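## Task

Set the green-capped bottle upright on the wall ledge marked by a blue label strip, and make sure every other bottle also finishes on the ledge that belongs to it. Each bottle's entire base must rest on its ledge, and the result must hold without the robot supporting anything. Finish by opening the gripper and withdrawing the arms.

## Robot and tools

ROBOT AND FRAME. Two six-joint arms, left_arm and right_arm, each with a two-finger parallel gripper. All poses in results use one scene frame: origin on the table top midway between the arms, +x pointing out over the table, +z up, left_arm on the +y side. Base roots: left_arm at (-0.046, +0.282, 0) m with quat_wxyz (+0.998, 0, 0, -0.064); right_arm at (+0.012, -0.289, 0) m with quat_wxyz (+1.000, 0, 0, -0.020). The names left and right do not correspond to sides of a camera image. Fingers point along the gripper's +z axis and close along its y axis; the reported hand point sits between the pads, roughly 1 cm short of the fingertips, and can be off somewhat when the arm is stretched far.

execute_actions. Argument actions is a list holding zero or one item. Empty list: nothing is commanded; the current state plus camera pictures come back. An action item: rows (1 to 15 rows) and optional steps (3 to 15, default 15; one step is 1/30 s). Each row is used for one step; if rows run out, the final row repeats. A wait item has only steps (up to 300) and commands nothing new. Optional pictures: true adds images to any result. A refused call moves nothing.

ROW LAYOUT. One row covers both arms: 14 numbers, each in [-1, 1], always all 14 even if one arm is idle. Order: left_arm waist, shoulder, elbow, wrist pitch, wrist yaw, wrist roll, gripper opening; then right_arm in that same order. The six joint numbers are scaled offsets, not poses: they are measured from that arm's joint angles in the latest result that printed them (before any such result in the scene, and for later calls inside one reply, from where the arm is when the action begins), never from the previous row. Scale of 1.0: waist 1.202 rad, shoulder 1.258 rad, elbow 1.238 rad, wrist pitch 2.073 rad, wrist yaw 2.022 rad, wrist roll 2.022 rad. Opening is absolute: +1 fully open, -1 closed.

JOINT RANGES (rad, per arm): waist -2.618 to 3.054, shoulder 0.000 to 3.142, elbow 0.000 to 3.142, wrist pitch -1.571 to 1.571, wrist yaw -1.571 to 1.571, wrist roll -2.094 to 2.094. A target more than 0.036 rad beyond a limit gets the call refused; real limits may be 0.036 rad either way of these. Requests past the true end are trimmed to it and may produce a joint sent to its limit line (possibly about an earlier action); no such line does not prove room remains.

MOTION. Each joint's target is kept within a lead of its measured angle per step: waist 0.202, shoulder 0.258, elbow 0.238, wrist pitch 0.573, wrist yaw and roll 0.522 rad. If targets would put a gripper over 70 mm from where it is, all that arm's targets are pulled back proportionally, so big moves take several actions. Arms keep chasing the last row while you think or wait, until they settle or a step is HELD. Sending zeros is not idle: it drives the arm back to its reference angles. Arms can sag; to hold, resend the offsets toward the wanted angles in a reply's first call and zeros afterwards, increasing the aim if a joint keeps falling short. The last 3 steps of each action run after its result is reported.

RESULTS. The state line gives, per arm, end_effector_position (m) and end_effector_quat_wxyz. Joint positions and Joint velocities list each arm's six joints (rad, rad/s) then finger-pad gap (m, m/s; 0.094 m fully open). grip_measured is the opening on the command scale. HELD marks steps where your row was partly or fully not sent. joint command not followed means a clearance check altered or blocked joint targets. MOTOR HOT appears from 75 °C; OVER-TEMPERATURE FAULT reports an arm stopped (at 90 °C briefly; at 100 °C the arm goes limp and drops).

GRIPPING. To hold, command an opening below grip_measured, about 0.03 lower for a firm grip. Readings can be off by about 1 mm per gripper. Pad force tops out near 50 to 62 N.

CAMERAS. cam_left_wrist and cam_right_wrist, fisheye, 504x504, mounted on the hands; calibration (K, distortion, T_world_to_cam) is given in the scene data and may be slightly off. zoom_image takes camera and region [x0, y0, x1, y1] in pixels, top-left origin, at most 504 by 504, and returns a closer view of that camera's latest image.

OTHER TOOLS. read_manual (section, default "licences") returns licence texts only and does not move anything. finished_scene takes scene, the current scene's number, ends it irreversibly, reports whether the goal was met, and gives the next task if any.

AVOID. Knocking or placing any object off the table; arms colliding or pressing each other; dropping, slamming or shoving bottles hard; letting motors overheat from long holds. Occasional outside tugs may act on held or loose items. Before finishing, release the bottle, confirm it stands unaided fully on its ledge, and retract the arm.

Each tool is called after ">>>" as name(argument=value, ...), one argument or row to a line, values as JSON.

## Session

>>> execute_actions(
  actions=[],
)

Scene clock: 0.00 s of 7800.00 s.
left_arm: end_effector_position=(+0.3326, +0.2266, +0.4045) grip_measured=+1.000 end_effector_quat_wxyz=(+0.703, +0.053, +0.707, -0.057) | right_arm: end_effector_position=(+0.3922, -0.3026, +0.4018) grip_measured=+1.000 end_effector_quat_wxyz=(+0.704, +0.009, +0.710, -0.019)
Joint positions: left_arm=[-0.015  1.05   1.043 -0.     0.012 -0.006  0.094] | right_arm=[ 0.003  1.04   1.031 -0.     0.004 -0.014  0.094]
Joint velocities: left_arm=[-0.007  0.002  0.002 -0.037  0.037  0.007  0.   ] | right_arm=[ 0.007  0.007 -0.017 -0.022 -0.037 -0.051  0.   ]
Motor temperatures (°C, as the motors report them): left_arm=[28 26 26 26 27 29] | right_arm=[29 26 28 29 26 27]

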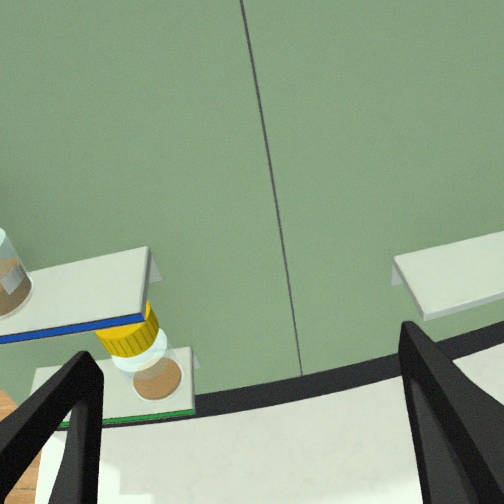

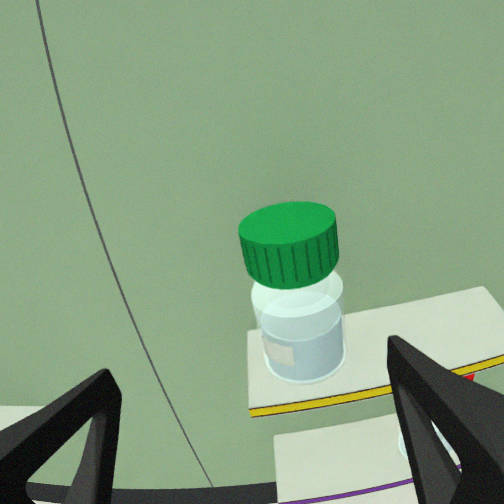

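>>> execute_actions(
  actions=[
    {"rows":[[0.3,-0.2,-0.1,0,0,0,1,-0.3,-0.2,-0.1,0,0,0,1]],"steps":15},
  ],
)

>>> execute_actions(
  actions=[
    {"steps":30},
  ],
  pictures=true,
)

Scene clock: 0.53 s of 7800.00 s.
left_arm: end_effector_position=(+0.2651, +0.3507, +0.4314) grip_measured=+1.000 end_effector_quat_wxyz=(+0.749, -0.071, +0.654, +0.078) | right_arm: end_effector_position=(+0.3029, -0.4110, +0.4299) grip_measured=+1.000 end_effector_quat_wxyz=(+0.736, +0.129, +0.645, -0.156)
Joint positions: left_arm=[ 0.343  0.801  0.925  0.011  0.003 -0.006  0.094] | right_arm=[-0.354  0.787  0.916  0.005  0.013 -0.014  0.094]
Joint velocities: left_arm=[-0.012  0.007 -0.012 -0.066  0.022  0.007  0.   ] | right_arm=[-0.002 -0.007  0.002  0.051 -0.037 -0.051  0.   ]
Motor temperatures (°C, as the motors report them): left_arm=[28 26 26 27 27 29] | right_arm=[29 26 28 29 26 27]
Steps of this call (steps 1 to 4: nothing new was sent; steps 5 to 16: the first 12 steps of this action). Readings (joint positions):
5: left_arm=[0.007 1.029 1.026 0.008 0.027 -0.006] | right_arm=[-0.021 1.019 1.015 0.006 -0.012 -0.014]
6: left_arm=[0.059 0.985 0.988 0.005 0.032 -0.006] | right_arm=[-0.074 0.974 0.978 0.002 -0.017 -0.014]
8: left_arm=[0.199 0.885 0.933 -0.012 0.027 -0.006] | right_arm=[-0.217 0.873 0.924 -0.014 -0.011 -0.014]
12: left_arm=[0.342 0.803 0.925 0.009 0.002 -0.006] | right_arm=[-0.354 0.789 0.916 0.004 0.015 -0.014]
16: the state above

Scene clock: 1.53 s of 7800.00 s.
left_arm: end_effector_position=(+0.2652, +0.3505, +0.4314) grip_measured=+1.000 end_effector_quat_wxyz=(+0.749, -0.071, +0.654, +0.077) | right_arm: end_effector_position=(+0.3030, -0.4107, +0.4299) grip_measured=+1.000 end_effector_quat_wxyz=(+0.737, +0.128, +0.646, -0.156)
Joint positions: left_arm=[ 0.343  0.801  0.925  0.011  0.004 -0.006  0.094] | right_arm=[-0.354  0.787  0.916  0.005  0.011 -0.014  0.094]
Joint velocities: left_arm=[ 0.002 -0.002  0.002  0.037  0.007  0.051  0.   ] | right_arm=[ 0.012  0.002 -0.002 -0.007 -0.051  0.037  0.   ]
Motor temperatures (°C, as the motors report them): left_arm=[28 26 26 27 27 29] | right_arm=[29 26 28 29 26 27]
Kept back: nothing.
Steps of this call (steps 1 to 3: the last 3 steps of your previous action; steps 4 to 15: the robot went on to your last target; steps 16 to 30: nothing new was sent). Readings (joint positions):
1: left_arm=[0.343 0.801 0.925 0.011 0.004 -0.006] | right_arm=[-0.354 0.787 0.916 0.005 0.012 -0.014]
2: left_arm=[0.343 0.801 0.925 0.011 0.004 -0.006] | right_arm=[-0.354 0.787 0.916 0.005 0.012 -0.014]
4: left_arm=[0.343 0.801 0.925 0.011 0.004 -0.006] | right_arm=[-0.354 0.787 0.916 0.005 0.011 -0.014]
8: left_arm=[0.343 0.801 0.925 0.011 0.004 -0.006] | right_arm=[-0.354 0.787 0.916 0.005 0.011 -0.014]
30: the state above
All arms were judged still, so your last target was given up. Only a new action makes them travel on or press farther. Fingers that are still opening or closing keep moving.
camera_calibration (this result's frames):
cam_left_wrist: T_world_to_cam=[[0.229538, -0.961815, -0.149076, 0.336397], [-0.526513, 0.00611527, -0.850145, 0.541463], [0.818594, 0.273631, -0.505005, 0.016933], [0, 0, 0, 1]] pos_world=[0.19401, 0.315607, 0.519022]
cam_right_wrist: T_world_to_cam=[[-0.327212, -0.9324, -0.153503, -0.215824], [-0.2627, 0.2458, -0.933044, 0.628064], [0.907701, -0.264978, -0.32537, -0.120304], [0, 0, 0, 1]] pos_world=[0.203572, -0.38749, 0.513739]

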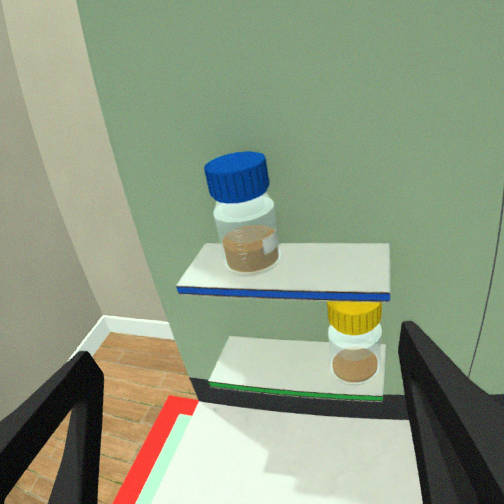

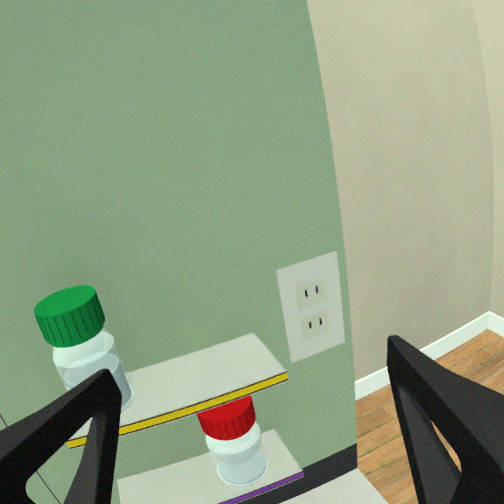

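>>> execute_actions(
  actions=[
    {"rows":[[0,0,0,0,0,0,1,0.27,0.249,-0.04,0.11,0,0,1]],"steps":15},
  ],
)

>>> execute_actions(
  actions=[
    {"steps":15},
  ],
  pictures=true,
)

Scene clock: 2.97 s of 7800.00 s.
left_arm: end_effector_position=(+0.2652, +0.3505, +0.4314) grip_measured=+1.000 end_effector_quat_wxyz=(+0.749, -0.071, +0.654, +0.077) | right_arm: end_effector_position=(+0.4168, -0.3177, +0.3271) grip_measured=+1.000 end_effector_quat_wxyz=(+0.673, +0.023, +0.738, -0.031)
Joint positions: left_arm=[ 0.343  0.801  0.925  0.011  0.004 -0.006  0.094] | right_arm=[-0.03   1.124  0.856  0.177  0.008 -0.014  0.094]
Joint velocities: left_arm=[-0.007  0.007 -0.002 -0.037  0.037 -0.066  0.   ] | right_arm=[-0.012 -0.017  0.012  0.227  0.037 -0.066  0.   ]
Motor temperatures (°C, as the motors report them): left_arm=[28 26 26 27 27 29] | right_arm=[29 26 28 30 26 27]
Steps of this call (steps 1 to 31: nothing new was sent; steps 32 to 43: the first 12 steps of this action). Readings (joint positions):
32: left_arm=[0.343 0.801 0.925 0.011 0.004 -0.006] | right_arm=[-0.332 0.805 0.915 0.026 0.023 -0.014]
33: left_arm=[0.343 0.801 0.925 0.011 0.004 -0.006] | right_arm=[-0.286 0.840 0.915 0.075 0.026 -0.014]
35: left_arm=[0.343 0.801 0.925 0.011 0.004 -0.006] | right_arm=[-0.192 0.935 0.915 0.129 0.026 -0.014]
39: left_arm=[0.343 0.801 0.925 0.011 0.004 -0.006] | right_arm=[-0.044 1.099 0.884 0.174 0.012 -0.014]
43: the state above

Scene clock: 3.47 s of 7800.00 s.
left_arm: end_effector_position=(+0.2652, +0.3505, +0.4314) grip_measured=+1.000 end_effector_quat_wxyz=(+0.749, -0.071, +0.654, +0.077) | right_arm: end_effector_position=(+0.4175, -0.3178, +0.3368) grip_measured=+1.000 end_effector_quat_wxyz=(+0.688, +0.023, +0.725, -0.032)
Joint positions: left_arm=[ 0.343  0.801  0.925  0.011  0.004 -0.006  0.094] | right_arm=[-0.03   1.124  0.856  0.216  0.008 -0.014  0.094]
Joint velocities: left_arm=[-0.007 -0.017 -0.012 -0.007  0.051 -0.022  0.   ] | right_arm=[-0.002  0.007 -0.002  0.051 -0.022 -0.051  0.   ]
Motor temperatures (°C, as the motors report them): left_arm=[28 26 26 27 27 29] | right_arm=[29 26 28 30 26 27]
Kept back: nothing.
Steps of this call (steps 1 to 3: the last 3 steps of your previous action; steps 4 to 15: the robot went on to your last target). Readings (joint positions):
1: left_arm=[0.343 0.801 0.925 0.011 0.004 -0.006] | right_arm=[-0.030 1.124 0.856 0.187 0.008 -0.014]
2: left_arm=[0.343 0.801 0.925 0.011 0.004 -0.006] | right_arm=[-0.030 1.124 0.856 0.196 0.008 -0.014]
4: left_arm=[0.343 0.801 0.925 0.011 0.004 -0.006] | right_arm=[-0.030 1.124 0.856 0.204 0.008 -0.014]
8: left_arm=[0.343 0.801 0.925 0.011 0.004 -0.006] | right_arm=[-0.030 1.124 0.856 0.212 0.008 -0.014]
15: the state above
camera_calibration (this result's frames):
cam_left_wrist: T_world_to_cam=[[0.229538, -0.961815, -0.149076, 0.336397], [-0.526513, 0.00611527, -0.850145, 0.541463], [0.818594, 0.273631, -0.505005, 0.016933], [0, 0, 0, 1]] pos_world=[0.19401, 0.315607, 0.519022]
cam_right_wrist: T_world_to_cam=[[-0.0401396, -0.986096, -0.161259, -0.240286], [-0.494152, 0.159862, -0.854551, 0.591324], [0.868448, 0.0453851, -0.493698, -0.0581724], [0, 0, 0, 1]] pos_world=[0.333078, -0.328835, 0.437849]

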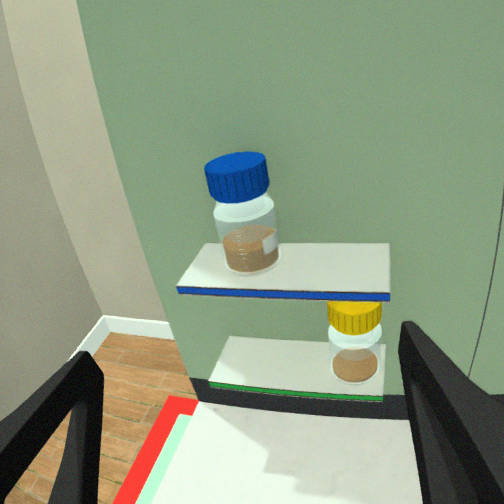

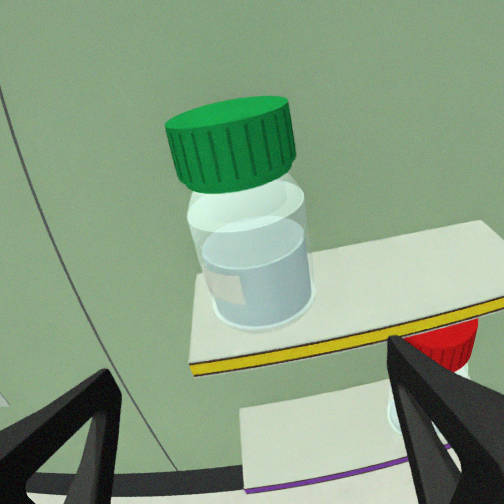

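>>> execute_actions(
  actions=[
    {"rows":[[0,0,0,0,0,0,1,0.004,0.291,0.254,0.06,0,0,1]],"steps":15},
  ],
)

>>> execute_actions(
  actions=[
    {"steps":15},
  ],
  pictures=true,
)

Scene clock: 4.00 s of 7800.00 s.
left_arm: end_effector_position=(+0.2652, +0.3505, +0.4314) grip_measured=+1.000 end_effector_quat_wxyz=(+0.749, -0.071, +0.654, +0.077) | right_arm: end_effector_position=(+0.5136, -0.3245, +0.3434) grip_measured=+1.000 end_effector_quat_wxyz=(+0.694, +0.023, +0.719, -0.032)
Joint positions: left_arm=[ 0.343  0.801  0.925  0.011  0.004 -0.006  0.094] | right_arm=[-0.03   1.509  1.151  0.323  0.008 -0.014  0.094]
Joint velocities: left_arm=[-0.012 -0.012 -0.012 -0.066 -0.037 -0.022  0.   ] | right_arm=[-0.012 -0.012 -0.002  0.168 -0.022 -0.022  0.   ]
Motor temperatures (°C, as the motors report them): left_arm=[28 26 26 27 27 29] | right_arm=[29 26 28 30 26 27]
Steps of this call (steps 1 to 4: the robot went on to your last target; steps 5 to 16: the first 12 steps of this action). Readings (joint positions):
5: left_arm=[0.343 0.801 0.925 0.011 0.004 -0.006] | right_arm=[-0.030 1.154 0.884 0.215 0.008 -0.014]
6: left_arm=[0.343 0.801 0.925 0.011 0.004 -0.006] | right_arm=[-0.030 1.224 0.954 0.231 0.008 -0.014]
8: left_arm=[0.343 0.801 0.925 0.011 0.004 -0.006] | right_arm=[-0.030 1.386 1.101 0.289 0.008 -0.014]
12: left_arm=[0.343 0.801 0.925 0.011 0.004 -0.006] | right_arm=[-0.030 1.503 1.151 0.318 0.008 -0.014]
16: the state above

Scene clock: 4.50 s of 7800.00 s.
left_arm: end_effector_position=(+0.2652, +0.3505, +0.4314) grip_measured=+1.000 end_effector_quat_wxyz=(+0.749, -0.071, +0.654, +0.077) | right_arm: end_effector_position=(+0.5136, -0.3245, +0.3443) grip_measured=+1.000 end_effector_quat_wxyz=(+0.695, +0.023, +0.718, -0.032)
Joint positions: left_arm=[ 0.343  0.801  0.925  0.011  0.004 -0.006  0.094] | right_arm=[-0.03   1.509  1.151  0.326  0.008 -0.014  0.094]
Joint velocities: left_arm=[ 0.007 -0.007  0.012  0.022 -0.022 -0.066  0.   ] | right_arm=[-0.002 -0.002 -0.002 -0.051 -0.066  0.007  0.   ]
Motor temperatures (°C, as the motors report them): left_arm=[28 26 26 28 27 29] | right_arm=[29 26 28 30 26 27]
Kept back: nothing.
Steps of this call (steps 1 to 3: the last 3 steps of your previous action; steps 4 to 15: the robot went on to your last target). Readings (joint positions):
1: left_arm=[0.343 0.801 0.925 0.011 0.004 -0.006] | right_arm=[-0.030 1.509 1.151 0.325 0.008 -0.014]
2: left_arm=[0.343 0.801 0.925 0.011 0.004 -0.006] | right_arm=[-0.030 1.509 1.151 0.325 0.008 -0.014]
4: left_arm=[0.343 0.801 0.925 0.011 0.004 -0.006] | right_arm=[-0.030 1.509 1.151 0.326 0.008 -0.014]
8: left_arm=[0.343 0.801 0.925 0.011 0.004 -0.006] | right_arm=[-0.030 1.509 1.151 0.326 0.008 -0.014]
15: the state above
All arms were judged still, so your last target was given up. Only a new action makes them travel on or press farther. Fingers that are still opening or closing keep moving.
camera_calibration (this result's frames):
cam_left_wrist: T_world_to_cam=[[0.229538, -0.961815, -0.149076, 0.336397], [-0.526513, 0.00611527, -0.850145, 0.541463], [0.818594, 0.273631, -0.505005, 0.016933], [0, 0, 0, 1]] pos_world=[0.19401, 0.315607, 0.519022]
cam_right_wrist: T_world_to_cam=[[-0.0369545, -0.986319, -0.160652, -0.243793], [-0.477144, 0.158668, -0.864383, 0.640579], [0.878048, 0.0447111, -0.47648, -0.148747], [0, 0, 0, 1]] pos_world=[0.427246, -0.335447, 0.443665]

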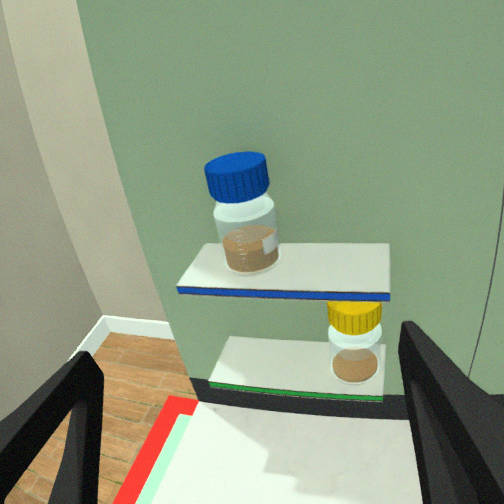

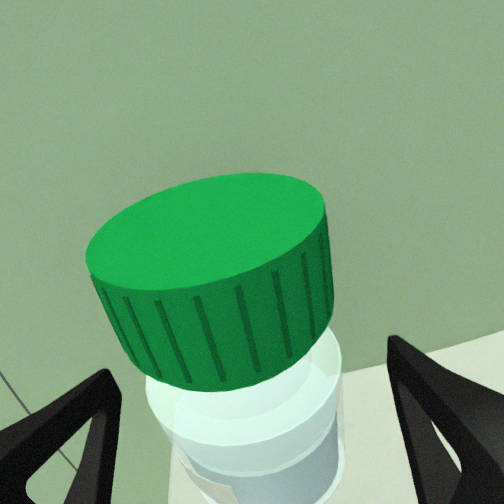

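Close.

>>> execute_actions(
  actions=[
    {"rows":[[0,0,0,0,0,0,1,0,0,0,0,0,0,0.1]],"steps":15},
  ],
)

>>> execute_actions(
  actions=[
    {"steps":10},
  ],
)

Scene clock: 4.97 s of 7800.00 s.
left_arm: end_effector_position=(+0.2652, +0.3505, +0.4314) grip_measured=+1.000 end_effector_quat_wxyz=(+0.749, -0.071, +0.654, +0.077) | right_arm: end_effector_position=(+0.5136, -0.3248, +0.3443) grip_measured=+0.170 end_effector_quat_wxyz=(+0.695, +0.023, +0.718, -0.033)
Joint positions: left_arm=[ 0.343  0.801  0.925  0.011  0.004 -0.006  0.094] | right_arm=[-0.03   1.509  1.151  0.326  0.009 -0.014  0.055]
Joint velocities: left_arm=[ 0.002 -0.012 -0.022 -0.007 -0.022 -0.022  0.   ] | right_arm=[-0.007 -0.022 -0.012 -0.066  0.051 -0.051 -0.002]
Motor temperatures (°C, as the motors report them): left_arm=[28 26 26 28 27 29] | right_arm=[29 26 28 30 26 27]
Steps of this call (steps 1 to 2: nothing new was sent; steps 3 to 14: the first 12 steps of this action). Readings (joint positions):
3: left_arm=[0.343 0.801 0.925 0.011 0.004 -0.006] | right_arm=[-0.030 1.509 1.151 0.326 0.008 -0.014]
4: left_arm=[0.343 0.801 0.925 0.011 0.004 -0.006] | right_arm=[-0.030 1.509 1.151 0.326 0.008 -0.014]
6: left_arm=[0.343 0.801 0.925 0.011 0.004 -0.006] | right_arm=[-0.030 1.509 1.151 0.326 0.009 -0.014]
10: left_arm=[0.343 0.801 0.925 0.011 0.004 -0.006] | right_arm=[-0.030 1.509 1.151 0.326 0.009 -0.014]
14: the state above

Scene clock: 5.30 s of 7800.00 s.
left_arm: end_effector_position=(+0.2652, +0.3505, +0.4314) grip_measured=+1.000 end_effector_quat_wxyz=(+0.749, -0.071, +0.654, +0.077) | right_arm: end_effector_position=(+0.5136, -0.3248, +0.3443) grip_measured=+0.170 end_effector_quat_wxyz=(+0.695, +0.023, +0.718, -0.033)
Joint positions: left_arm=[ 0.343  0.801  0.925  0.011  0.004 -0.006  0.094] | right_arm=[-0.03   1.509  1.151  0.326  0.009 -0.014  0.055]
Joint velocities: left_arm=[ 0.007  0.012 -0.007  0.022 -0.051 -0.037  0.   ] | right_arm=[-0.002 -0.002 -0.012  0.007  0.007 -0.007 -0.   ]
Motor temperatures (°C, as the motors report them): left_arm=[28 26 26 28 27 29] | right_arm=[29 26 28 30 26 27]
Kept back: nothing.
Steps of this call (steps 1 to 3: the last 3 steps of your previous action; steps 4 to 10: the robot went on to your last target). Readings (joint positions):
1: left_arm=[0.343 0.801 0.925 0.011 0.004 -0.006] | right_arm=[-0.030 1.509 1.151 0.326 0.009 -0.014]
2: left_arm=[0.343 0.801 0.925 0.011 0.004 -0.006] | right_arm=[-0.030 1.509 1.151 0.326 0.009 -0.014]
4: left_arm=[0.343 0.801 0.925 0.011 0.004 -0.006] | right_arm=[-0.030 1.509 1.151 0.326 0.009 -0.014]
8: left_arm=[0.343 0.801 0.925 0.011 0.004 -0.006] | right_arm=[-0.030 1.509 1.151 0.326 0.009 -0.014]
10: the state above

>>> execute_actions(
  actions=[
    {"rows":[[0,0,0,0,0,0,1,0,-0.07,0,-0.04,0,0,0.1]],"steps":10},
  ],
)

>>> execute_actions(
  actions=[
    {"rows":[[0,0,0,0,0,0,1,0,-0.16,-0.15,-0.0,0,0,0.1]],"steps":15},
  ],
)

>>> execute_actions(
  actions=[
    {"rows":[[-0.55,0,0,0,0,0,1,0.1,0,0,0,0,0,0.1],[-0.55,0,0,0,0,0,1,0.2,0,0,0,0,0,0.1],[-0.55,0,0,0,0,0,1,0.3,0,0,0,0,0,0.1],[-0.55,0,0,0,0,0,1,0.4,0,0,0,0,0,0.1],[-0.55,0,0,0,0,0,1,0.5,0,0,0,0,0,0.1],[-0.55,0,0,0,0,0,1,0.6,0,0,0,0,0,0.1],[-0.55,0,0,0,0,0,1,0.67,0,0,0,0,0,0.1]],"steps":15},
  ],
)

>>> execute_actions(
  actions=[
    {"steps":20},
  ],
  pictures=true,
)

Scene clock: 5.90 s of 7800.00 s.
left_arm: end_effector_position=(+0.2652, +0.3505, +0.4314) grip_measured=+1.000 end_effector_quat_wxyz=(+0.749, -0.071, +0.654, +0.077) | right_arm: end_effector_position=(+0.4994, -0.3238, +0.3516) grip_measured=+0.170 end_effector_quat_wxyz=(+0.686, +0.023, +0.726, -0.032)
Joint positions: left_arm=[ 0.343  0.801  0.925  0.011  0.004 -0.006  0.094] | right_arm=[-0.03   1.451  1.151  0.244  0.009 -0.014  0.055]
Joint velocities: left_arm=[-0.007 -0.012 -0.002 -0.051 -0.051  0.051  0.   ] | right_arm=[ 0.012 -0.066  0.007 -0.051 -0.007 -0.007  0.001]
Motor temperatures (°C, as the motors report them): left_arm=[28 26 26 28 27 29] | right_arm=[29 26 28 30 26 27]
Steps of this call (steps 1 to 11: the robot went on to your last target; steps 12 to 18: the first 7 steps of this action). Readings (joint positions):
12: left_arm=[0.343 0.801 0.925 0.011 0.004 -0.006] | right_arm=[-0.030 1.503 1.151 0.320 0.009 -0.014]
13: left_arm=[0.343 0.801 0.925 0.011 0.004 -0.006] | right_arm=[-0.030 1.492 1.151 0.300 0.009 -0.014]
15: left_arm=[0.343 0.801 0.925 0.011 0.004 -0.006] | right_arm=[-0.030 1.468 1.151 0.263 0.009 -0.014]
18: the state above

Scene clock: 6.40 s of 7800.00 s.
left_arm: end_effector_position=(+0.2652, +0.3505, +0.4314) grip_measured=+1.000 end_effector_quat_wxyz=(+0.749, -0.071, +0.654, +0.077) | right_arm: end_effector_position=(+0.4498, -0.3203, +0.3351) grip_measured=+0.170 end_effector_quat_wxyz=(+0.675, +0.024, +0.737, -0.032)
Joint positions: left_arm=[ 0.343  0.801  0.925  0.011  0.004 -0.006  0.094] | right_arm=[-0.03   1.26   0.968  0.204  0.009 -0.014  0.055]
Joint velocities: left_arm=[ 0.007  0.007  0.022 -0.022  0.022 -0.081  0.   ] | right_arm=[ 0.007  0.002 -0.061 -0.095 -0.007  0.051  0.001]
Motor temperatures (°C, as the motors report them): left_arm=[28 26 26 28 27 29] | right_arm=[29 26 28 31 26 27]
Steps of this call (steps 1 to 3: the last 3 steps of your previous action; steps 4 to 15: the first 12 steps of this action, its rows measured from where the robot was after step 3). Readings (joint positions):
3: left_arm=[0.343 0.801 0.925 0.011 0.004 -0.006] | right_arm=[-0.030 1.450 1.151 0.230 0.009 -0.014]
4: left_arm=[0.343 0.801 0.925 0.011 0.004 -0.006] | right_arm=[-0.030 1.430 1.122 0.239 0.009 -0.014]
5: left_arm=[0.343 0.801 0.925 0.011 0.004 -0.006] | right_arm=[-0.030 1.385 1.067 0.259 0.009 -0.014]
7: left_arm=[0.343 0.801 0.925 0.011 0.004 -0.006] | right_arm=[-0.030 1.294 0.996 0.240 0.009 -0.014]
11: left_arm=[0.343 0.801 0.925 0.011 0.004 -0.006] | right_arm=[-0.030 1.260 0.977 0.222 0.009 -0.014]
15: the state above

Scene clock: 6.90 s of 7800.00 s.
left_arm: end_effector_position=(+0.2414, +0.1447, +0.4314) grip_measured=+1.000 end_effector_quat_wxyz=(+0.733, +0.147, +0.641, -0.172) | right_arm: end_effector_position=(+0.3642, -0.0254, +0.3175) grip_measured=+0.170 end_effector_quat_wxyz=(+0.622, -0.241, +0.718, +0.197)
Joint positions: left_arm=[-0.314  0.801  0.925  0.011  0.015 -0.006  0.094] | right_arm=[ 0.686  1.272  0.965  0.158  0.016 -0.014  0.055]
Joint velocities: left_arm=[-0.007  0.002 -0.007  0.066  0.007  0.022  0.   ] | right_arm=[ 1.805  0.002 -0.002 -0.139 -0.256 -0.037 -0.   ]
Motor temperatures (°C, as the motors report them): left_arm=[28 26 26 28 27 29] | right_arm=[29 26 29 31 26 27]
Steps of this call (steps 1 to 3: the last 3 steps of your previous action; steps 4 to 15: the first 12 steps of this action, its rows measured from where the robot was after step 3). Readings (joint positions):
3: left_arm=[0.343 0.801 0.925 0.011 0.004 -0.006] | right_arm=[-0.030 1.260 0.965 0.195 0.009 -0.014]
4: left_arm=[0.311 0.801 0.925 0.011 -0.014 -0.006] | right_arm=[-0.016 1.260 0.965 0.190 0.022 -0.014]
5: left_arm=[0.243 0.801 0.925 0.011 -0.017 -0.006] | right_arm=[0.021 1.260 0.965 0.186 0.042 -0.014]
7: left_arm=[0.092 0.801 0.925 0.011 -0.010 -0.006] | right_arm=[0.139 1.262 0.965 0.176 0.047 -0.014]
11: left_arm=[-0.205 0.801 0.925 0.011 -0.002 -0.006] | right_arm=[0.412 1.269 0.965 0.165 0.030 -0.014]
15: the state above

Scene clock: 7.57 s of 7800.00 s.
left_arm: end_effector_position=(+0.2415, +0.1450, +0.4314) grip_measured=+1.000 end_effector_quat_wxyz=(+0.733, +0.147, +0.641, -0.171) | right_arm: end_effector_position=(+0.3361, +0.0084, +0.3174) grip_measured=+0.170 end_effector_quat_wxyz=(+0.610, -0.279, +0.704, +0.231)
Joint positions: left_arm=[-0.314  0.801  0.925  0.011  0.013 -0.006  0.094] | right_arm=[ 0.781  1.272  0.965  0.158  0.002 -0.014  0.055]
Joint velocities: left_arm=[ 0.002 -0.017  0.007 -0.051  0.007  0.037  0.   ] | right_arm=[ 0.002 -0.017 -0.002 -0.007 -0.037 -0.037  0.001]
Motor temperatures (°C, as the motors report them): left_arm=[28 26 26 28 27 29] | right_arm=[29 26 29 31 26 27]
Kept back: nothing.
Steps of this call (steps 1 to 3: the last 3 steps of your previous action; steps 4 to 20: the robot went on to your last target). Readings (joint positions):
1: left_arm=[-0.314 0.801 0.925 0.011 0.014 -0.006] | right_arm=[0.739 1.272 0.965 0.158 0.003 -0.014]
2: left_arm=[-0.314 0.801 0.925 0.011 0.014 -0.006] | right_arm=[0.775 1.272 0.965 0.158 -0.011 -0.014]
4: left_arm=[-0.314 0.801 0.925 0.011 0.014 -0.006] | right_arm=[0.797 1.272 0.965 0.158 -0.026 -0.014]
8: left_arm=[-0.314 0.801 0.925 0.011 0.013 -0.006] | right_arm=[0.783 1.272 0.965 0.158 -0.009 -0.014]
20: the state above
camera_calibration (this result's frames):
cam_left_wrist: T_world_to_cam=[[-0.413063, -0.898295, -0.149818, 0.29051], [-0.410188, 0.330389, -0.850053, 0.455102], [0.813096, -0.289672, -0.504941, 0.17551], [0, 0, 0, 1]] pos_world=[0.16397, 0.161443, 0.519006]
cam_right_wrist: T_world_to_cam=[[0.679922, -0.714664, -0.164197, -0.1684], [-0.513937, -0.304717, -0.801883, 0.476255], [0.523043, 0.629605, -0.574477, 0.124918], [0, 0, 0, 1]] pos_world=[0.293927, -0.0538749, 0.426012]

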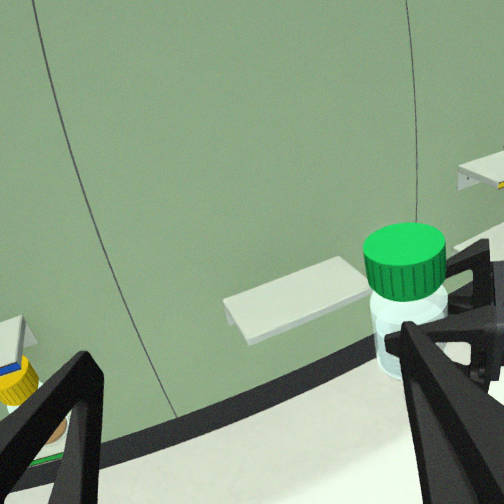

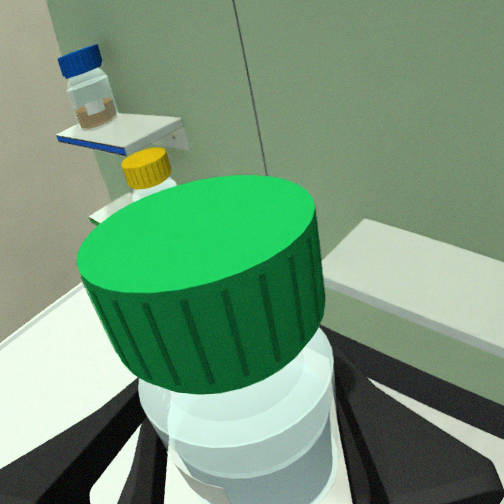

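>>> execute_actions(
  actions=[
    {"rows":[[-0.146,0.17,0.12,-0.02,0,0,1,0,0,0,0.08,0,0,0.1]],"steps":15},
  ],
)

>>> execute_actions(
  actions=[
    {"steps":15},
  ],
  pictures=true,
)

Scene clock: 8.17 s of 7800.00 s.
left_arm: end_effector_position=(+0.2589, +0.0659, +0.4178) grip_measured=+1.000 end_effector_quat_wxyz=(+0.678, +0.214, +0.667, -0.222) | right_arm: end_effector_position=(+0.3382, +0.0103, +0.3375) grip_measured=+0.170 end_effector_quat_wxyz=(+0.640, -0.268, +0.678, +0.243)
Joint positions: left_arm=[-0.486  1.024  1.062 -0.022  0.014 -0.006  0.094] | right_arm=[ 0.781  1.274  0.963  0.248  0.002 -0.014  0.055]
Joint velocities: left_arm=[-0.002 -0.007 -0.002 -0.037 -0.066 -0.037  0.   ] | right_arm=[-0.002 -0.007 -0.012  0.051  0.007 -0.051  0.   ]
Motor temperatures (°C, as the motors report them): left_arm=[28 26 26 28 27 29] | right_arm=[29 26 29 31 26 27]
Steps of this call (steps 1 to 6: the robot went on to your last target; steps 7 to 18: the first 12 steps of this action). Readings (joint positions):
7: left_arm=[-0.342 0.825 0.948 -0.005 -0.002 -0.006] | right_arm=[0.781 1.272 0.964 0.166 0.002 -0.014]
8: left_arm=[-0.395 0.876 0.995 -0.007 -0.005 -0.006] | right_arm=[0.781 1.273 0.963 0.181 0.002 -0.014]
10: left_arm=[-0.469 0.970 1.057 0.009 0.009 -0.006] | right_arm=[0.781 1.274 0.963 0.206 0.002 -0.014]
14: left_arm=[-0.486 1.024 1.062 -0.018 0.014 -0.006] | right_arm=[0.781 1.274 0.963 0.237 0.002 -0.014]
18: the state above

Scene clock: 8.67 s of 7800.00 s.
left_arm: end_effector_position=(+0.2589, +0.0659, +0.4178) grip_measured=+1.000 end_effector_quat_wxyz=(+0.678, +0.214, +0.667, -0.222) | right_arm: end_effector_position=(+0.3382, +0.0103, +0.3386) grip_measured=+0.170 end_effector_quat_wxyz=(+0.641, -0.268, +0.677, +0.243)
Joint positions: left_arm=[-0.486  1.024  1.062 -0.022  0.014 -0.006  0.094] | right_arm=[ 0.781  1.274  0.963  0.252  0.002 -0.014  0.055]
Joint velocities: left_arm=[-0.007 -0.017 -0.007 -0.066 -0.066  0.007  0.   ] | right_arm=[-0.007  0.002 -0.007 -0.037  0.007  0.081 -0.001]
Motor temperatures (°C, as the motors report them): left_arm=[28 26 26 29 27 29] | right_arm=[29 26 29 32 26 27]
Kept back: nothing.
Steps of this call (steps 1 to 3: the last 3 steps of your previous action; steps 4 to 15: the robot went on to your last target). Readings (joint positions):
1: left_arm=[-0.486 1.024 1.062 -0.022 0.014 -0.006] | right_arm=[0.781 1.274 0.963 0.249 0.002 -0.014]
2: left_arm=[-0.486 1.024 1.062 -0.022 0.014 -0.006] | right_arm=[0.781 1.274 0.963 0.250 0.002 -0.014]
4: left_arm=[-0.486 1.024 1.062 -0.022 0.014 -0.006] | right_arm=[0.781 1.274 0.963 0.251 0.002 -0.014]
8: left_arm=[-0.486 1.024 1.062 -0.022 0.014 -0.006] | right_arm=[0.781 1.274 0.963 0.252 0.002 -0.014]
15: the state above
All arms were judged still, so your last target was given up. Only a new action makes them travel on or press farther. Fingers that are still opening or closing keep moving.
camera_calibration (this result's frames):
cam_left_wrist: T_world_to_cam=[[-0.576088, -0.803507, -0.149999, 0.260591], [-0.425641, 0.45156, -0.78417, 0.445376], [0.69782, -0.387905, -0.602144, 0.208564], [0, 0, 0, 1]] pos_world=[0.194154, 0.0891756, 0.513925]
cam_right_wrist: T_world_to_cam=[[0.690445, -0.70506, -0.161787, -0.169517], [-0.459318, -0.254515, -0.851028, 0.492551], [0.558849, 0.6619, -0.499576, 0.0970006], [0, 0, 0, 1]] pos_world=[0.289072, -0.0583628, 0.440208]

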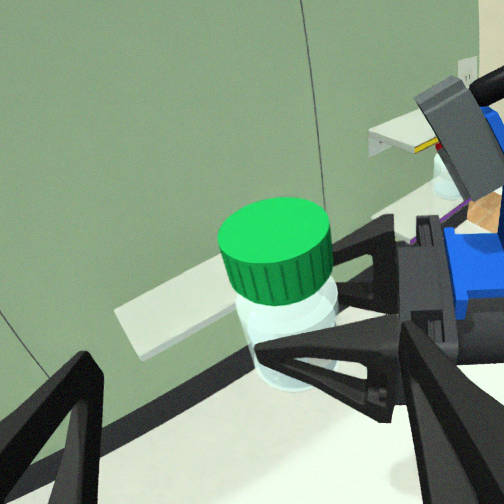

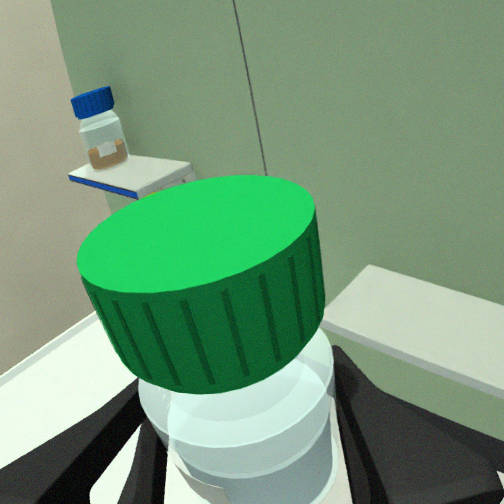

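>>> execute_actions(
  actions=[
    {"rows":[[0,0.1,0.03,0.06,0,0,1,0,0,0,0,0,0,0.1],[0,0.2,0.06,0.1,0,0,1,0,0,0,0,0,0,0.1],[0,0.295,0.09,0.125,0,0,1,0,0,0,0,0,0,0.1]],"steps":15},
  ],
)

>>> execute_actions(
  actions=[
    {"steps":15},
  ],
  pictures=true,
)

Scene clock: 9.20 s of 7800.00 s.
left_arm: end_effector_position=(+0.3425, +0.0077, +0.3826) grip_measured=+1.000 end_effector_quat_wxyz=(+0.670, +0.212, +0.675, -0.224) | right_arm: end_effector_position=(+0.3435, +0.0045, +0.3028) grip_measured=+0.168 end_effector_quat_wxyz=(+0.606, -0.275, +0.714, +0.217)
Joint positions: left_arm=[-0.484  1.398  1.174  0.224  0.016 -0.019  0.094] | right_arm=[ 0.77   1.291  0.943  0.175  0.02  -0.02   0.055]
Joint velocities: left_arm=[ 0.007  0.002 -0.002  0.051 -0.066  0.022  0.   ] | right_arm=[ 0.061  0.007 -0.017 -0.007 -0.154 -0.022 -0.   ]
Motor temperatures (°C, as the motors report them): left_arm=[28 26 26 29 27 29] | right_arm=[29 26 29 32 26 27]
Steps of this call (steps 1 to 4: nothing new was sent; steps 5 to 16: the first 12 steps of this action). Readings (joint positions):
5: left_arm=[-0.486 1.035 1.066 -0.009 0.014 -0.006] | right_arm=[0.781 1.274 0.963 0.249 0.002 -0.014]
6: left_arm=[-0.486 1.073 1.084 0.026 0.014 -0.006] | right_arm=[0.781 1.274 0.963 0.244 0.002 -0.014]
8: left_arm=[-0.486 1.207 1.151 0.125 0.014 -0.006] | right_arm=[0.781 1.274 0.963 0.233 0.002 -0.014]
12: left_arm=[-0.485 1.382 1.176 0.224 0.017 -0.021] | right_arm=[0.768 1.279 0.951 0.192 0.025 -0.020]
16: the state above

Scene clock: 9.70 s of 7800.00 s.
left_arm: end_effector_position=(+0.3425, +0.0078, +0.3849) grip_measured=+1.000 end_effector_quat_wxyz=(+0.674, +0.212, +0.671, -0.224) | right_arm: end_effector_position=(+0.3412, +0.0075, +0.3042) grip_measured=+0.168 end_effector_quat_wxyz=(+0.606, -0.279, +0.711, +0.223)
Joint positions: left_arm=[-0.484  1.398  1.174  0.233  0.016 -0.016  0.094] | right_arm=[ 0.774  1.291  0.943  0.181  0.008 -0.02   0.055]
Joint velocities: left_arm=[-0.022  0.002 -0.002  0.007 -0.007  0.007  0.   ] | right_arm=[ 0.012 -0.012 -0.007 -0.022  0.051 -0.095 -0.   ]
Motor temperatures (°C, as the motors report them): left_arm=[28 26 27 29 27 29] | right_arm=[29 26 29 32 26 27]
Kept back: nothing.
Steps of this call (steps 1 to 3: the last 3 steps of your previous action; steps 4 to 15: the robot went on to your last target). Readings (joint positions):
1: left_arm=[-0.484 1.398 1.174 0.228 0.016 -0.018] | right_arm=[0.773 1.291 0.943 0.177 0.017 -0.020]
2: left_arm=[-0.484 1.398 1.174 0.231 0.016 -0.017] | right_arm=[0.773 1.291 0.943 0.180 0.014 -0.020]
4: left_arm=[-0.484 1.398 1.174 0.232 0.016 -0.017] | right_arm=[0.774 1.291 0.943 0.181 0.011 -0.020]
8: left_arm=[-0.484 1.398 1.174 0.233 0.016 -0.016] | right_arm=[0.774 1.291 0.943 0.181 0.010 -0.020]
15: the state above
camera_calibration (this result's frames):
cam_left_wrist: T_world_to_cam=[[-0.577997, -0.803852, -0.140504, 0.254084], [-0.435323, 0.449365, -0.780106, 0.483116], [0.690227, -0.389734, -0.609667, 0.113394], [0, 0, 0, 1]] pos_world=[0.278904, 0.0313441, 0.481713]
cam_right_wrist: T_world_to_cam=[[0.669733, -0.725719, -0.15745, -0.173153], [-0.524293, -0.311942, -0.792344, 0.468725], [0.525904, 0.613208, -0.589407, 0.118967], [0, 0, 0, 1]] pos_world=[0.299151, -0.052397, 0.414249]

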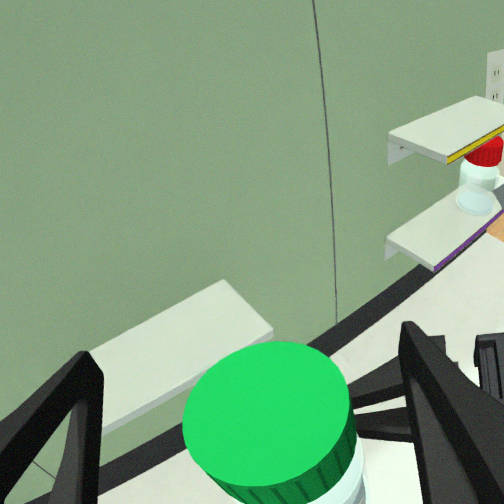

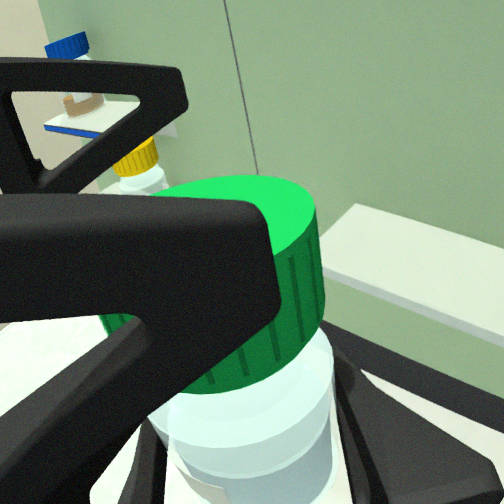

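>>> execute_actions(
  actions=[
    {"rows":[[0,-0.05,0,-0.05,0,0,1,0,0,0,0,0,0,0.1],[0,-0.15,0,-0.1,0,0,1,0,0,0,0,0,0,0.1],[0,-0.35,-0.1,-0.12,0,0,1,0,0,0,0,0,0,0.1]],"steps":15},
  ],
)

>>> execute_actions(
  actions=[
    {"rows":[[0.3,0,0,0,0,0,1,-0.19,0.075,-0.15,0.23,0,0,0.1]],"steps":15},
  ],
)

>>> execute_actions(
  actions=[
    {"steps":20},
  ],
  pictures=true,
)

Scene clock: 10.43 s of 7800.00 s.
left_arm: end_effector_position=(+0.2345, +0.0834, +0.4645) grip_measured=+1.000 end_effector_quat_wxyz=(+0.727, +0.194, +0.613, -0.241) | right_arm: end_effector_position=(+0.3400, +0.0065, +0.2958) grip_measured=+0.168 end_effector_quat_wxyz=(+0.594, -0.283, +0.721, +0.218)
Joint positions: left_arm=[-0.484  0.935  1.062  0.047  0.016 -0.016  0.094] | right_arm=[ 0.774  1.291  0.943  0.146  0.008 -0.021  0.055]
Joint velocities: left_arm=[-0.012  0.007 -0.022 -0.066 -0.037 -0.022  0.   ] | right_arm=[ 0.007  0.007 -0.017 -0.037 -0.081 -0.007 -0.001]
Motor temperatures (°C, as the motors report them): left_arm=[28 26 27 29 27 29] | right_arm=[29 26 29 32 26 27]
Steps of this call (steps 1 to 10: the robot went on to your last target; steps 11 to 22: the first 12 steps of this action). Readings (joint positions):
11: left_arm=[-0.484 1.394 1.174 0.223 0.016 -0.016] | right_arm=[0.774 1.291 0.943 0.178 0.008 -0.020]
12: left_arm=[-0.484 1.374 1.173 0.189 0.016 -0.016] | right_arm=[0.774 1.291 0.943 0.172 0.008 -0.021]
14: left_arm=[-0.484 1.258 1.101 0.113 0.016 -0.016] | right_arm=[0.774 1.291 0.943 0.159 0.008 -0.021]
18: left_arm=[-0.484 1.010 1.050 0.029 0.016 -0.016] | right_arm=[0.774 1.291 0.943 0.149 0.008 -0.021]
22: the state above

Scene clock: 10.93 s of 7800.00 s.
left_arm: end_effector_position=(+0.2905, +0.1952, +0.4563) grip_measured=+1.000 end_effector_quat_wxyz=(+0.749, +0.081, +0.650, -0.103) | right_arm: end_effector_position=(+0.4095, -0.0753, +0.2267) grip_measured=+0.168 end_effector_quat_wxyz=(+0.622, -0.192, +0.745, +0.144)
Joint positions: left_arm=[-0.125  0.943  1.062  0.025  0.009 -0.015  0.094] | right_arm=[ 0.538  1.413  0.735  0.493  0.019 -0.021  0.055]
Joint velocities: left_arm=[-0.007  0.007 -0.007 -0.081 -0.037  0.007  0.   ] | right_arm=[ 0.056 -0.002 -0.002  0.549 -0.066 -0.066  0.   ]
Motor temperatures (°C, as the motors report them): left_arm=[28 26 27 29 27 29] | right_arm=[29 26 29 33 26 27]
Steps of this call (steps 1 to 3: the last 3 steps of your previous action; steps 4 to 15: the first 12 steps of this action, its rows measured from where the robot was after step 3). Readings (joint positions):
3: left_arm=[-0.484 0.943 1.062 0.026 0.016 -0.016] | right_arm=[0.774 1.291 0.943 0.146 0.008 -0.021]
4: left_arm=[-0.454 0.943 1.062 0.023 0.034 -0.015] | right_arm=[0.753 1.297 0.918 0.204 -0.011 -0.021]
5: left_arm=[-0.389 0.943 1.062 0.022 0.039 -0.015] | right_arm=[0.713 1.308 0.882 0.292 -0.029 -0.021]
7: left_arm=[-0.241 0.943 1.062 0.023 0.032 -0.015] | right_arm=[0.608 1.349 0.816 0.409 -0.019 -0.021]
11: left_arm=[-0.125 0.943 1.062 0.025 0.007 -0.015] | right_arm=[0.527 1.410 0.742 0.458 0.027 -0.021]
15: the state above

Scene clock: 11.60 s of 7800.00 s.
left_arm: end_effector_position=(+0.2905, +0.1952, +0.4563) grip_measured=+1.000 end_effector_quat_wxyz=(+0.749, +0.081, +0.650, -0.103) | right_arm: end_effector_position=(+0.4109, -0.0731, +0.2409) grip_measured=+0.168 end_effector_quat_wxyz=(+0.643, -0.188, +0.726, +0.151)
Joint positions: left_arm=[-0.125  0.943  1.062  0.025  0.009 -0.015  0.094] | right_arm=[ 0.54   1.413  0.735  0.551  0.015 -0.021  0.055]
Joint velocities: left_arm=[ 0.017  0.002 -0.002  0.051 -0.022  0.007  0.   ] | right_arm=[-0.012  0.017  0.002  0.022 -0.022  0.051  0.   ]
Motor temperatures (°C, as the motors report them): left_arm=[28 26 27 29 27 29] | right_arm=[29 26 29 33 26 27]
Kept back: nothing.
Steps of this call (steps 1 to 3: the last 3 steps of your previous action; steps 4 to 20: the robot went on to your last target). Readings (joint positions):
1: left_arm=[-0.125 0.943 1.062 0.025 0.009 -0.015] | right_arm=[0.539 1.413 0.735 0.508 0.017 -0.021]
2: left_arm=[-0.125 0.943 1.062 0.025 0.009 -0.015] | right_arm=[0.540 1.413 0.735 0.520 0.016 -0.021]
4: left_arm=[-0.125 0.943 1.062 0.025 0.009 -0.015] | right_arm=[0.540 1.413 0.735 0.534 0.015 -0.021]
8: left_arm=[-0.125 0.943 1.062 0.025 0.009 -0.015] | right_arm=[0.540 1.413 0.735 0.546 0.015 -0.021]
20: the state above
camera_calibration (this result's frames):
cam_left_wrist: T_world_to_cam=[[-0.232712, -0.962337, -0.140545, 0.315364], [-0.460929, 0.236385, -0.855375, 0.515319], [0.856382, -0.134275, -0.498578, 0.117052], [0, 0, 0, 1]] pos_world=[0.210673, 0.19739, 0.543473]
cam_right_wrist: T_world_to_cam=[[0.482702, -0.861829, -0.155722, -0.221795], [-0.555311, -0.163696, -0.815373, 0.459077], [0.677221, 0.480057, -0.5576, 0.0148551], [0, 0, 0, 1]] pos_world=[0.351931, -0.123131, 0.348063]

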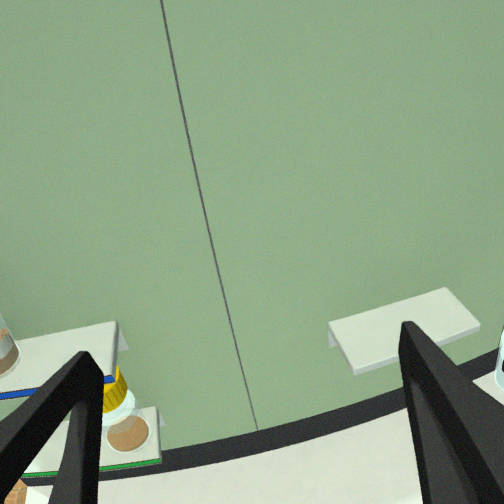

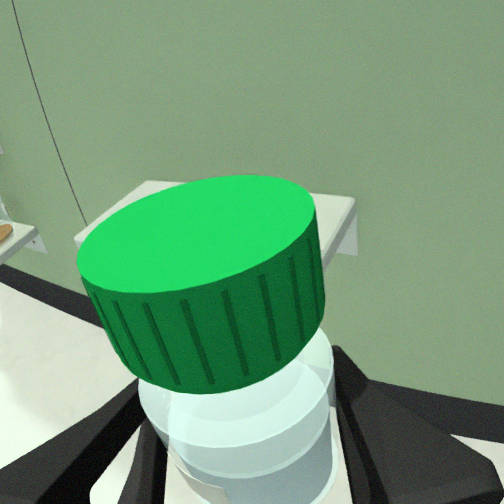

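>>> execute_actions(
  actions=[
    {"rows":[[0,0,0,0,0,0,1,0,0,0.03,0.09,0,0,0.1]],"steps":15},
  ],
)

>>> execute_actions(
  actions=[
    {"rows":[[0,0,0,0,0,0,1,0,0.11,0.13,0,0,0,0.1],[0,0,0,0,0,0,1,0,0.22,0.26,0,0,0,0.1],[0,0,0,0,0,0,1,0,0.33,0.375,0,0,0,0.1]],"steps":15},
  ],
)

>>> execute_actions(
  actions=[
    {"steps":20},
  ],
  pictures=true,
)

Scene clock: 13.77 s of 7800.00 s.
left_arm: end_effector_position=(+0.2905, +0.1952, +0.4563) grip_measured=+1.000 end_effector_quat_wxyz=(+0.749, +0.081, +0.650, -0.103) | right_arm: end_effector_position=(+0.4132, -0.0718, +0.2663) grip_measured=+0.168 end_effector_quat_wxyz=(+0.681, -0.179, +0.692, +0.161)
Joint positions: left_arm=[-0.125  0.943  1.062  0.025  0.009 -0.015  0.094] | right_arm=[ 0.54   1.417  0.735  0.661  0.015 -0.021  0.055]
Joint velocities: left_arm=[ 0.017 -0.012  0.002 -0.037 -0.022  0.007  0.   ] | right_arm=[ 0.007 -0.007 -0.002  0.051 -0.022  0.007 -0.   ]
Motor temperatures (°C, as the motors report them): left_arm=[28 26 27 29 27 29] | right_arm=[29 26 29 34 26 27]
Steps of this call (steps 1 to 15: the robot went on to your last target; steps 16 to 53: nothing new was sent; steps 54 to 65: the first 12 steps of this action). Readings (joint positions):
54: left_arm=[-0.125 0.943 1.062 0.025 0.009 -0.015] | right_arm=[0.540 1.413 0.735 0.562 0.015 -0.021]
55: left_arm=[-0.125 0.943 1.062 0.025 0.009 -0.015] | right_arm=[0.540 1.416 0.735 0.578 0.015 -0.021]
57: left_arm=[-0.125 0.943 1.062 0.025 0.009 -0.015] | right_arm=[0.540 1.417 0.735 0.610 0.015 -0.021]
61: left_arm=[-0.125 0.943 1.062 0.025 0.009 -0.015] | right_arm=[0.540 1.417 0.735 0.649 0.015 -0.021]
65: the state above

Scene clock: 14.27 s of 7800.00 s.
left_arm: end_effector_position=(+0.2905, +0.1952, +0.4563) grip_measured=+1.000 end_effector_quat_wxyz=(+0.749, +0.081, +0.650, -0.103) | right_arm: end_effector_position=(+0.5007, -0.0062, +0.2773) grip_measured=+0.168 end_effector_quat_wxyz=(+0.690, -0.192, +0.673, +0.184)
Joint positions: left_arm=[-0.125  0.943  1.062  0.025  0.009 -0.015  0.094] | right_arm=[ 0.555  1.821  1.164  0.677 -0.023 -0.018  0.055]
Joint velocities: left_arm=[-0.002 -0.012 -0.002  0.022  0.095 -0.022  0.   ] | right_arm=[ 0.017 -0.002 -0.007 -0.007 -0.022 -0.081  0.   ]
Motor temperatures (°C, as the motors report them): left_arm=[28 26 27 30 27 29] | right_arm=[29 26 29 34 26 27]
Steps of this call (steps 1 to 3: the last 3 steps of your previous action; steps 4 to 15: the first 12 steps of this action, its rows measured from where the robot was after step 3). Readings (joint positions):
3: left_arm=[-0.125 0.943 1.062 0.025 0.009 -0.015] | right_arm=[0.540 1.417 0.735 0.664 0.015 -0.021]
4: left_arm=[-0.125 0.943 1.062 0.025 0.009 -0.015] | right_arm=[0.540 1.434 0.751 0.659 0.015 -0.021]
5: left_arm=[-0.125 0.943 1.062 0.025 0.009 -0.015] | right_arm=[0.540 1.488 0.803 0.656 0.015 -0.021]
7: left_arm=[-0.125 0.943 1.062 0.025 0.009 -0.015] | right_arm=[0.541 1.651 0.959 0.664 -0.002 -0.017]
11: left_arm=[-0.125 0.943 1.062 0.025 0.009 -0.015] | right_arm=[0.556 1.819 1.162 0.677 -0.016 -0.017]
15: the state above

Scene clock: 14.93 s of 7800.00 s.
left_arm: end_effector_position=(+0.2905, +0.1952, +0.4563) grip_measured=+1.000 end_effector_quat_wxyz=(+0.749, +0.081, +0.650, -0.103) | right_arm: end_effector_position=(+0.5007, -0.0062, +0.2773) grip_measured=+0.168 end_effector_quat_wxyz=(+0.690, -0.192, +0.673, +0.184)
Joint positions: left_arm=[-0.125  0.943  1.062  0.025  0.009 -0.015  0.094] | right_arm=[ 0.555  1.821  1.164  0.677 -0.023 -0.018  0.055]
Joint velocities: left_arm=[ 0.012 -0.002  0.017 -0.037  0.037 -0.051  0.   ] | right_arm=[ 0.002 -0.012 -0.002  0.066 -0.007 -0.081 -0.   ]
Motor temperatures (°C, as the motors report them): left_arm=[28 26 27 30 27 29] | right_arm=[29 27 29 34 26 27]
Kept back: nothing.
Steps of this call (steps 1 to 3: the last 3 steps of your previous action; steps 4 to 15: the robot went on to your last target; steps 16 to 20: nothing new was sent). Readings (joint positions):
1: left_arm=[-0.125 0.943 1.062 0.025 0.009 -0.015] | right_arm=[0.555 1.821 1.164 0.677 -0.023 -0.018]
2: left_arm=[-0.125 0.943 1.062 0.025 0.009 -0.015] | right_arm=[0.555 1.821 1.164 0.677 -0.023 -0.018]
4: left_arm=[-0.125 0.943 1.062 0.025 0.009 -0.015] | right_arm=[0.555 1.821 1.164 0.677 -0.023 -0.018]
8: left_arm=[-0.125 0.943 1.062 0.025 0.009 -0.015] | right_arm=[0.555 1.821 1.164 0.677 -0.023 -0.018]
20: the state above
All arms were judged still, so your last target was given up. Only a new action makes them travel on or press farther. Fingers that are still opening or closing keep moving.
camera_calibration (this result's frames):
cam_left_wrist: T_world_to_cam=[[-0.232712, -0.962337, -0.140545, 0.315364], [-0.460929, 0.236385, -0.855375, 0.515319], [0.856382, -0.134275, -0.498578, 0.117052], [0, 0, 0, 1]] pos_world=[0.210673, 0.19739, 0.543473]
cam_right_wrist: T_world_to_cam=[[0.547513, -0.822434, -0.154378, -0.234458], [-0.439894, -0.125941, -0.889175, 0.512438], [0.711845, 0.554744, -0.430738, -0.109872], [0, 0, 0, 1]] pos_world=[0.431999, -0.0673381, 0.372126]

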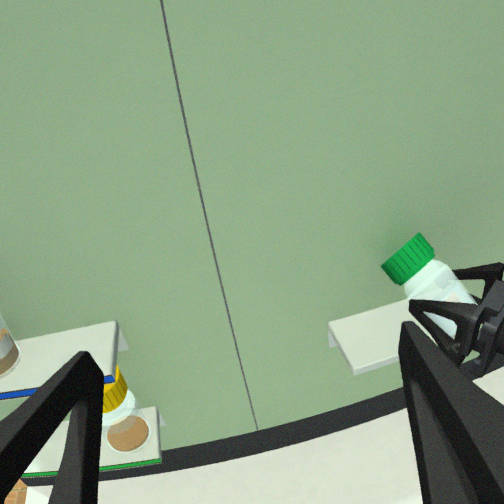

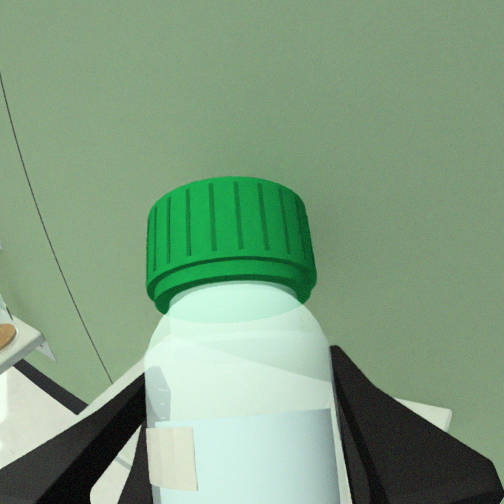

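>>> execute_actions(
  actions=[
    {"rows":[[0,0,0,0,0,0,1,0,-0.1,0,0.1,0,0,0.1],[0,0,0,0,0,0,1,0,-0.1,0,0.25,0,0,0.1],[0,0,0,0,0,0,1,0,-0.1,0,0.36,0,0,0.1]],"steps":15},
  ],
)

>>> execute_actions(
  actions=[
    {"steps":25},
  ],
  pictures=true,
)

Scene clock: 15.73 s of 7800.00 s.
left_arm: end_effector_position=(+0.2905, +0.1952, +0.4563) grip_measured=+1.000 end_effector_quat_wxyz=(+0.749, +0.081, +0.650, -0.103) | right_arm: end_effector_position=(+0.4761, -0.0193, +0.3812) grip_measured=+0.168 end_effector_quat_wxyz=(+0.811, -0.154, +0.523, +0.213)
Joint positions: left_arm=[-0.125  0.943  1.062  0.025  0.009 -0.015  0.094] | right_arm=[ 0.556  1.785  1.154  1.049 -0.026 -0.018  0.055]
Joint velocities: left_arm=[-0.002 -0.002 -0.002  0.007 -0.022  0.022  0.   ] | right_arm=[-0.007 -0.125  0.002  0.96  -0.081  0.037  0.001]
Motor temperatures (°C, as the motors report them): left_arm=[28 26 27 30 27 29] | right_arm=[29 27 29 34 26 27]
Steps of this call (steps 1 to 12: nothing new was sent; steps 13 to 24: the first 12 steps of this action). Readings (joint positions):
13: left_arm=[-0.125 0.943 1.062 0.025 0.009 -0.015] | right_arm=[0.556 1.815 1.162 0.684 -0.026 -0.018]
14: left_arm=[-0.125 0.943 1.062 0.025 0.009 -0.015] | right_arm=[0.556 1.811 1.156 0.702 -0.026 -0.018]
16: left_arm=[-0.125 0.943 1.062 0.025 0.009 -0.015] | right_arm=[0.556 1.809 1.154 0.767 -0.026 -0.018]
20: left_arm=[-0.125 0.943 1.062 0.025 0.009 -0.015] | right_arm=[0.556 1.800 1.154 0.911 -0.026 -0.018]
24: the state above

Scene clock: 16.57 s of 7800.00 s.
left_arm: end_effector_position=(+0.2905, +0.1952, +0.4563) grip_measured=+1.000 end_effector_quat_wxyz=(+0.749, +0.081, +0.650, -0.103) | right_arm: end_effector_position=(+0.4193, -0.0515, +0.4773) grip_measured=+0.168 end_effector_quat_wxyz=(+0.897, -0.111, +0.358, +0.233)
Joint positions: left_arm=[-0.125  0.943  1.062  0.025  0.009 -0.015  0.094] | right_arm=[ 0.556  1.721  1.154  1.37  -0.026 -0.018  0.055]
Joint velocities: left_arm=[-0.017 -0.007  0.007  0.051 -0.007  0.007  0.   ] | right_arm=[-0.007  0.012  0.007 -0.007  0.007  0.037 -0.001]
Motor temperatures (°C, as the motors report them): left_arm=[28 26 27 30 27 29] | right_arm=[29 27 29 34 26 27]
Kept back: nothing.
Steps of this call (steps 1 to 3: the last 3 steps of your previous action; steps 4 to 25: the robot went on to your last target). Readings (joint positions):
1: left_arm=[-0.125 0.943 1.062 0.025 0.009 -0.015] | right_arm=[0.556 1.780 1.154 1.081 -0.026 -0.018]
2: left_arm=[-0.125 0.943 1.062 0.025 0.009 -0.015] | right_arm=[0.556 1.775 1.154 1.113 -0.026 -0.018]
4: left_arm=[-0.125 0.943 1.062 0.025 0.009 -0.015] | right_arm=[0.556 1.762 1.154 1.176 -0.026 -0.018]
8: left_arm=[-0.125 0.943 1.062 0.025 0.009 -0.015] | right_arm=[0.556 1.735 1.154 1.290 -0.026 -0.018]
25: the state above
camera_calibration (this result's frames):
cam_left_wrist: T_world_to_cam=[[-0.232712, -0.962337, -0.140545, 0.315364], [-0.460929, 0.236385, -0.855375, 0.515319], [0.856382, -0.134275, -0.498578, 0.117052], [0, 0, 0, 1]] pos_world=[0.210673, 0.19739, 0.543473]
cam_right_wrist: T_world_to_cam=[[0.626264, -0.777502, -0.057301, -0.273289], [0.218455, 0.245566, -0.944444, 0.418233], [0.748379, 0.578954, 0.323638, -0.31471], [0, 0, 0, 1]] pos_world=[0.315309, -0.132984, 0.48119]

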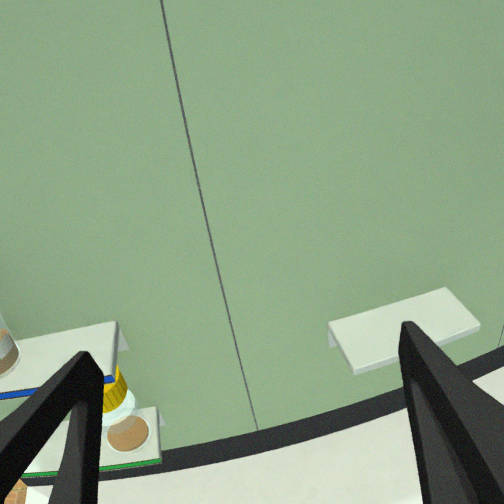

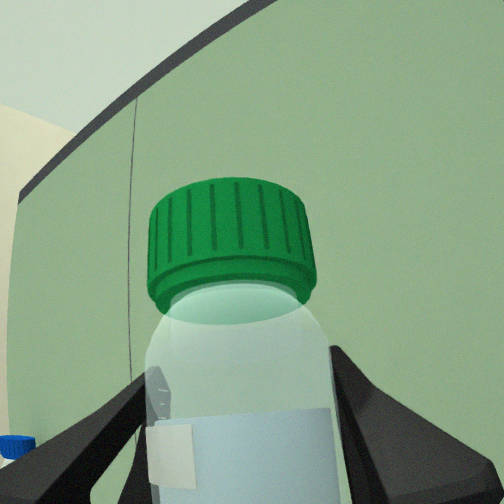

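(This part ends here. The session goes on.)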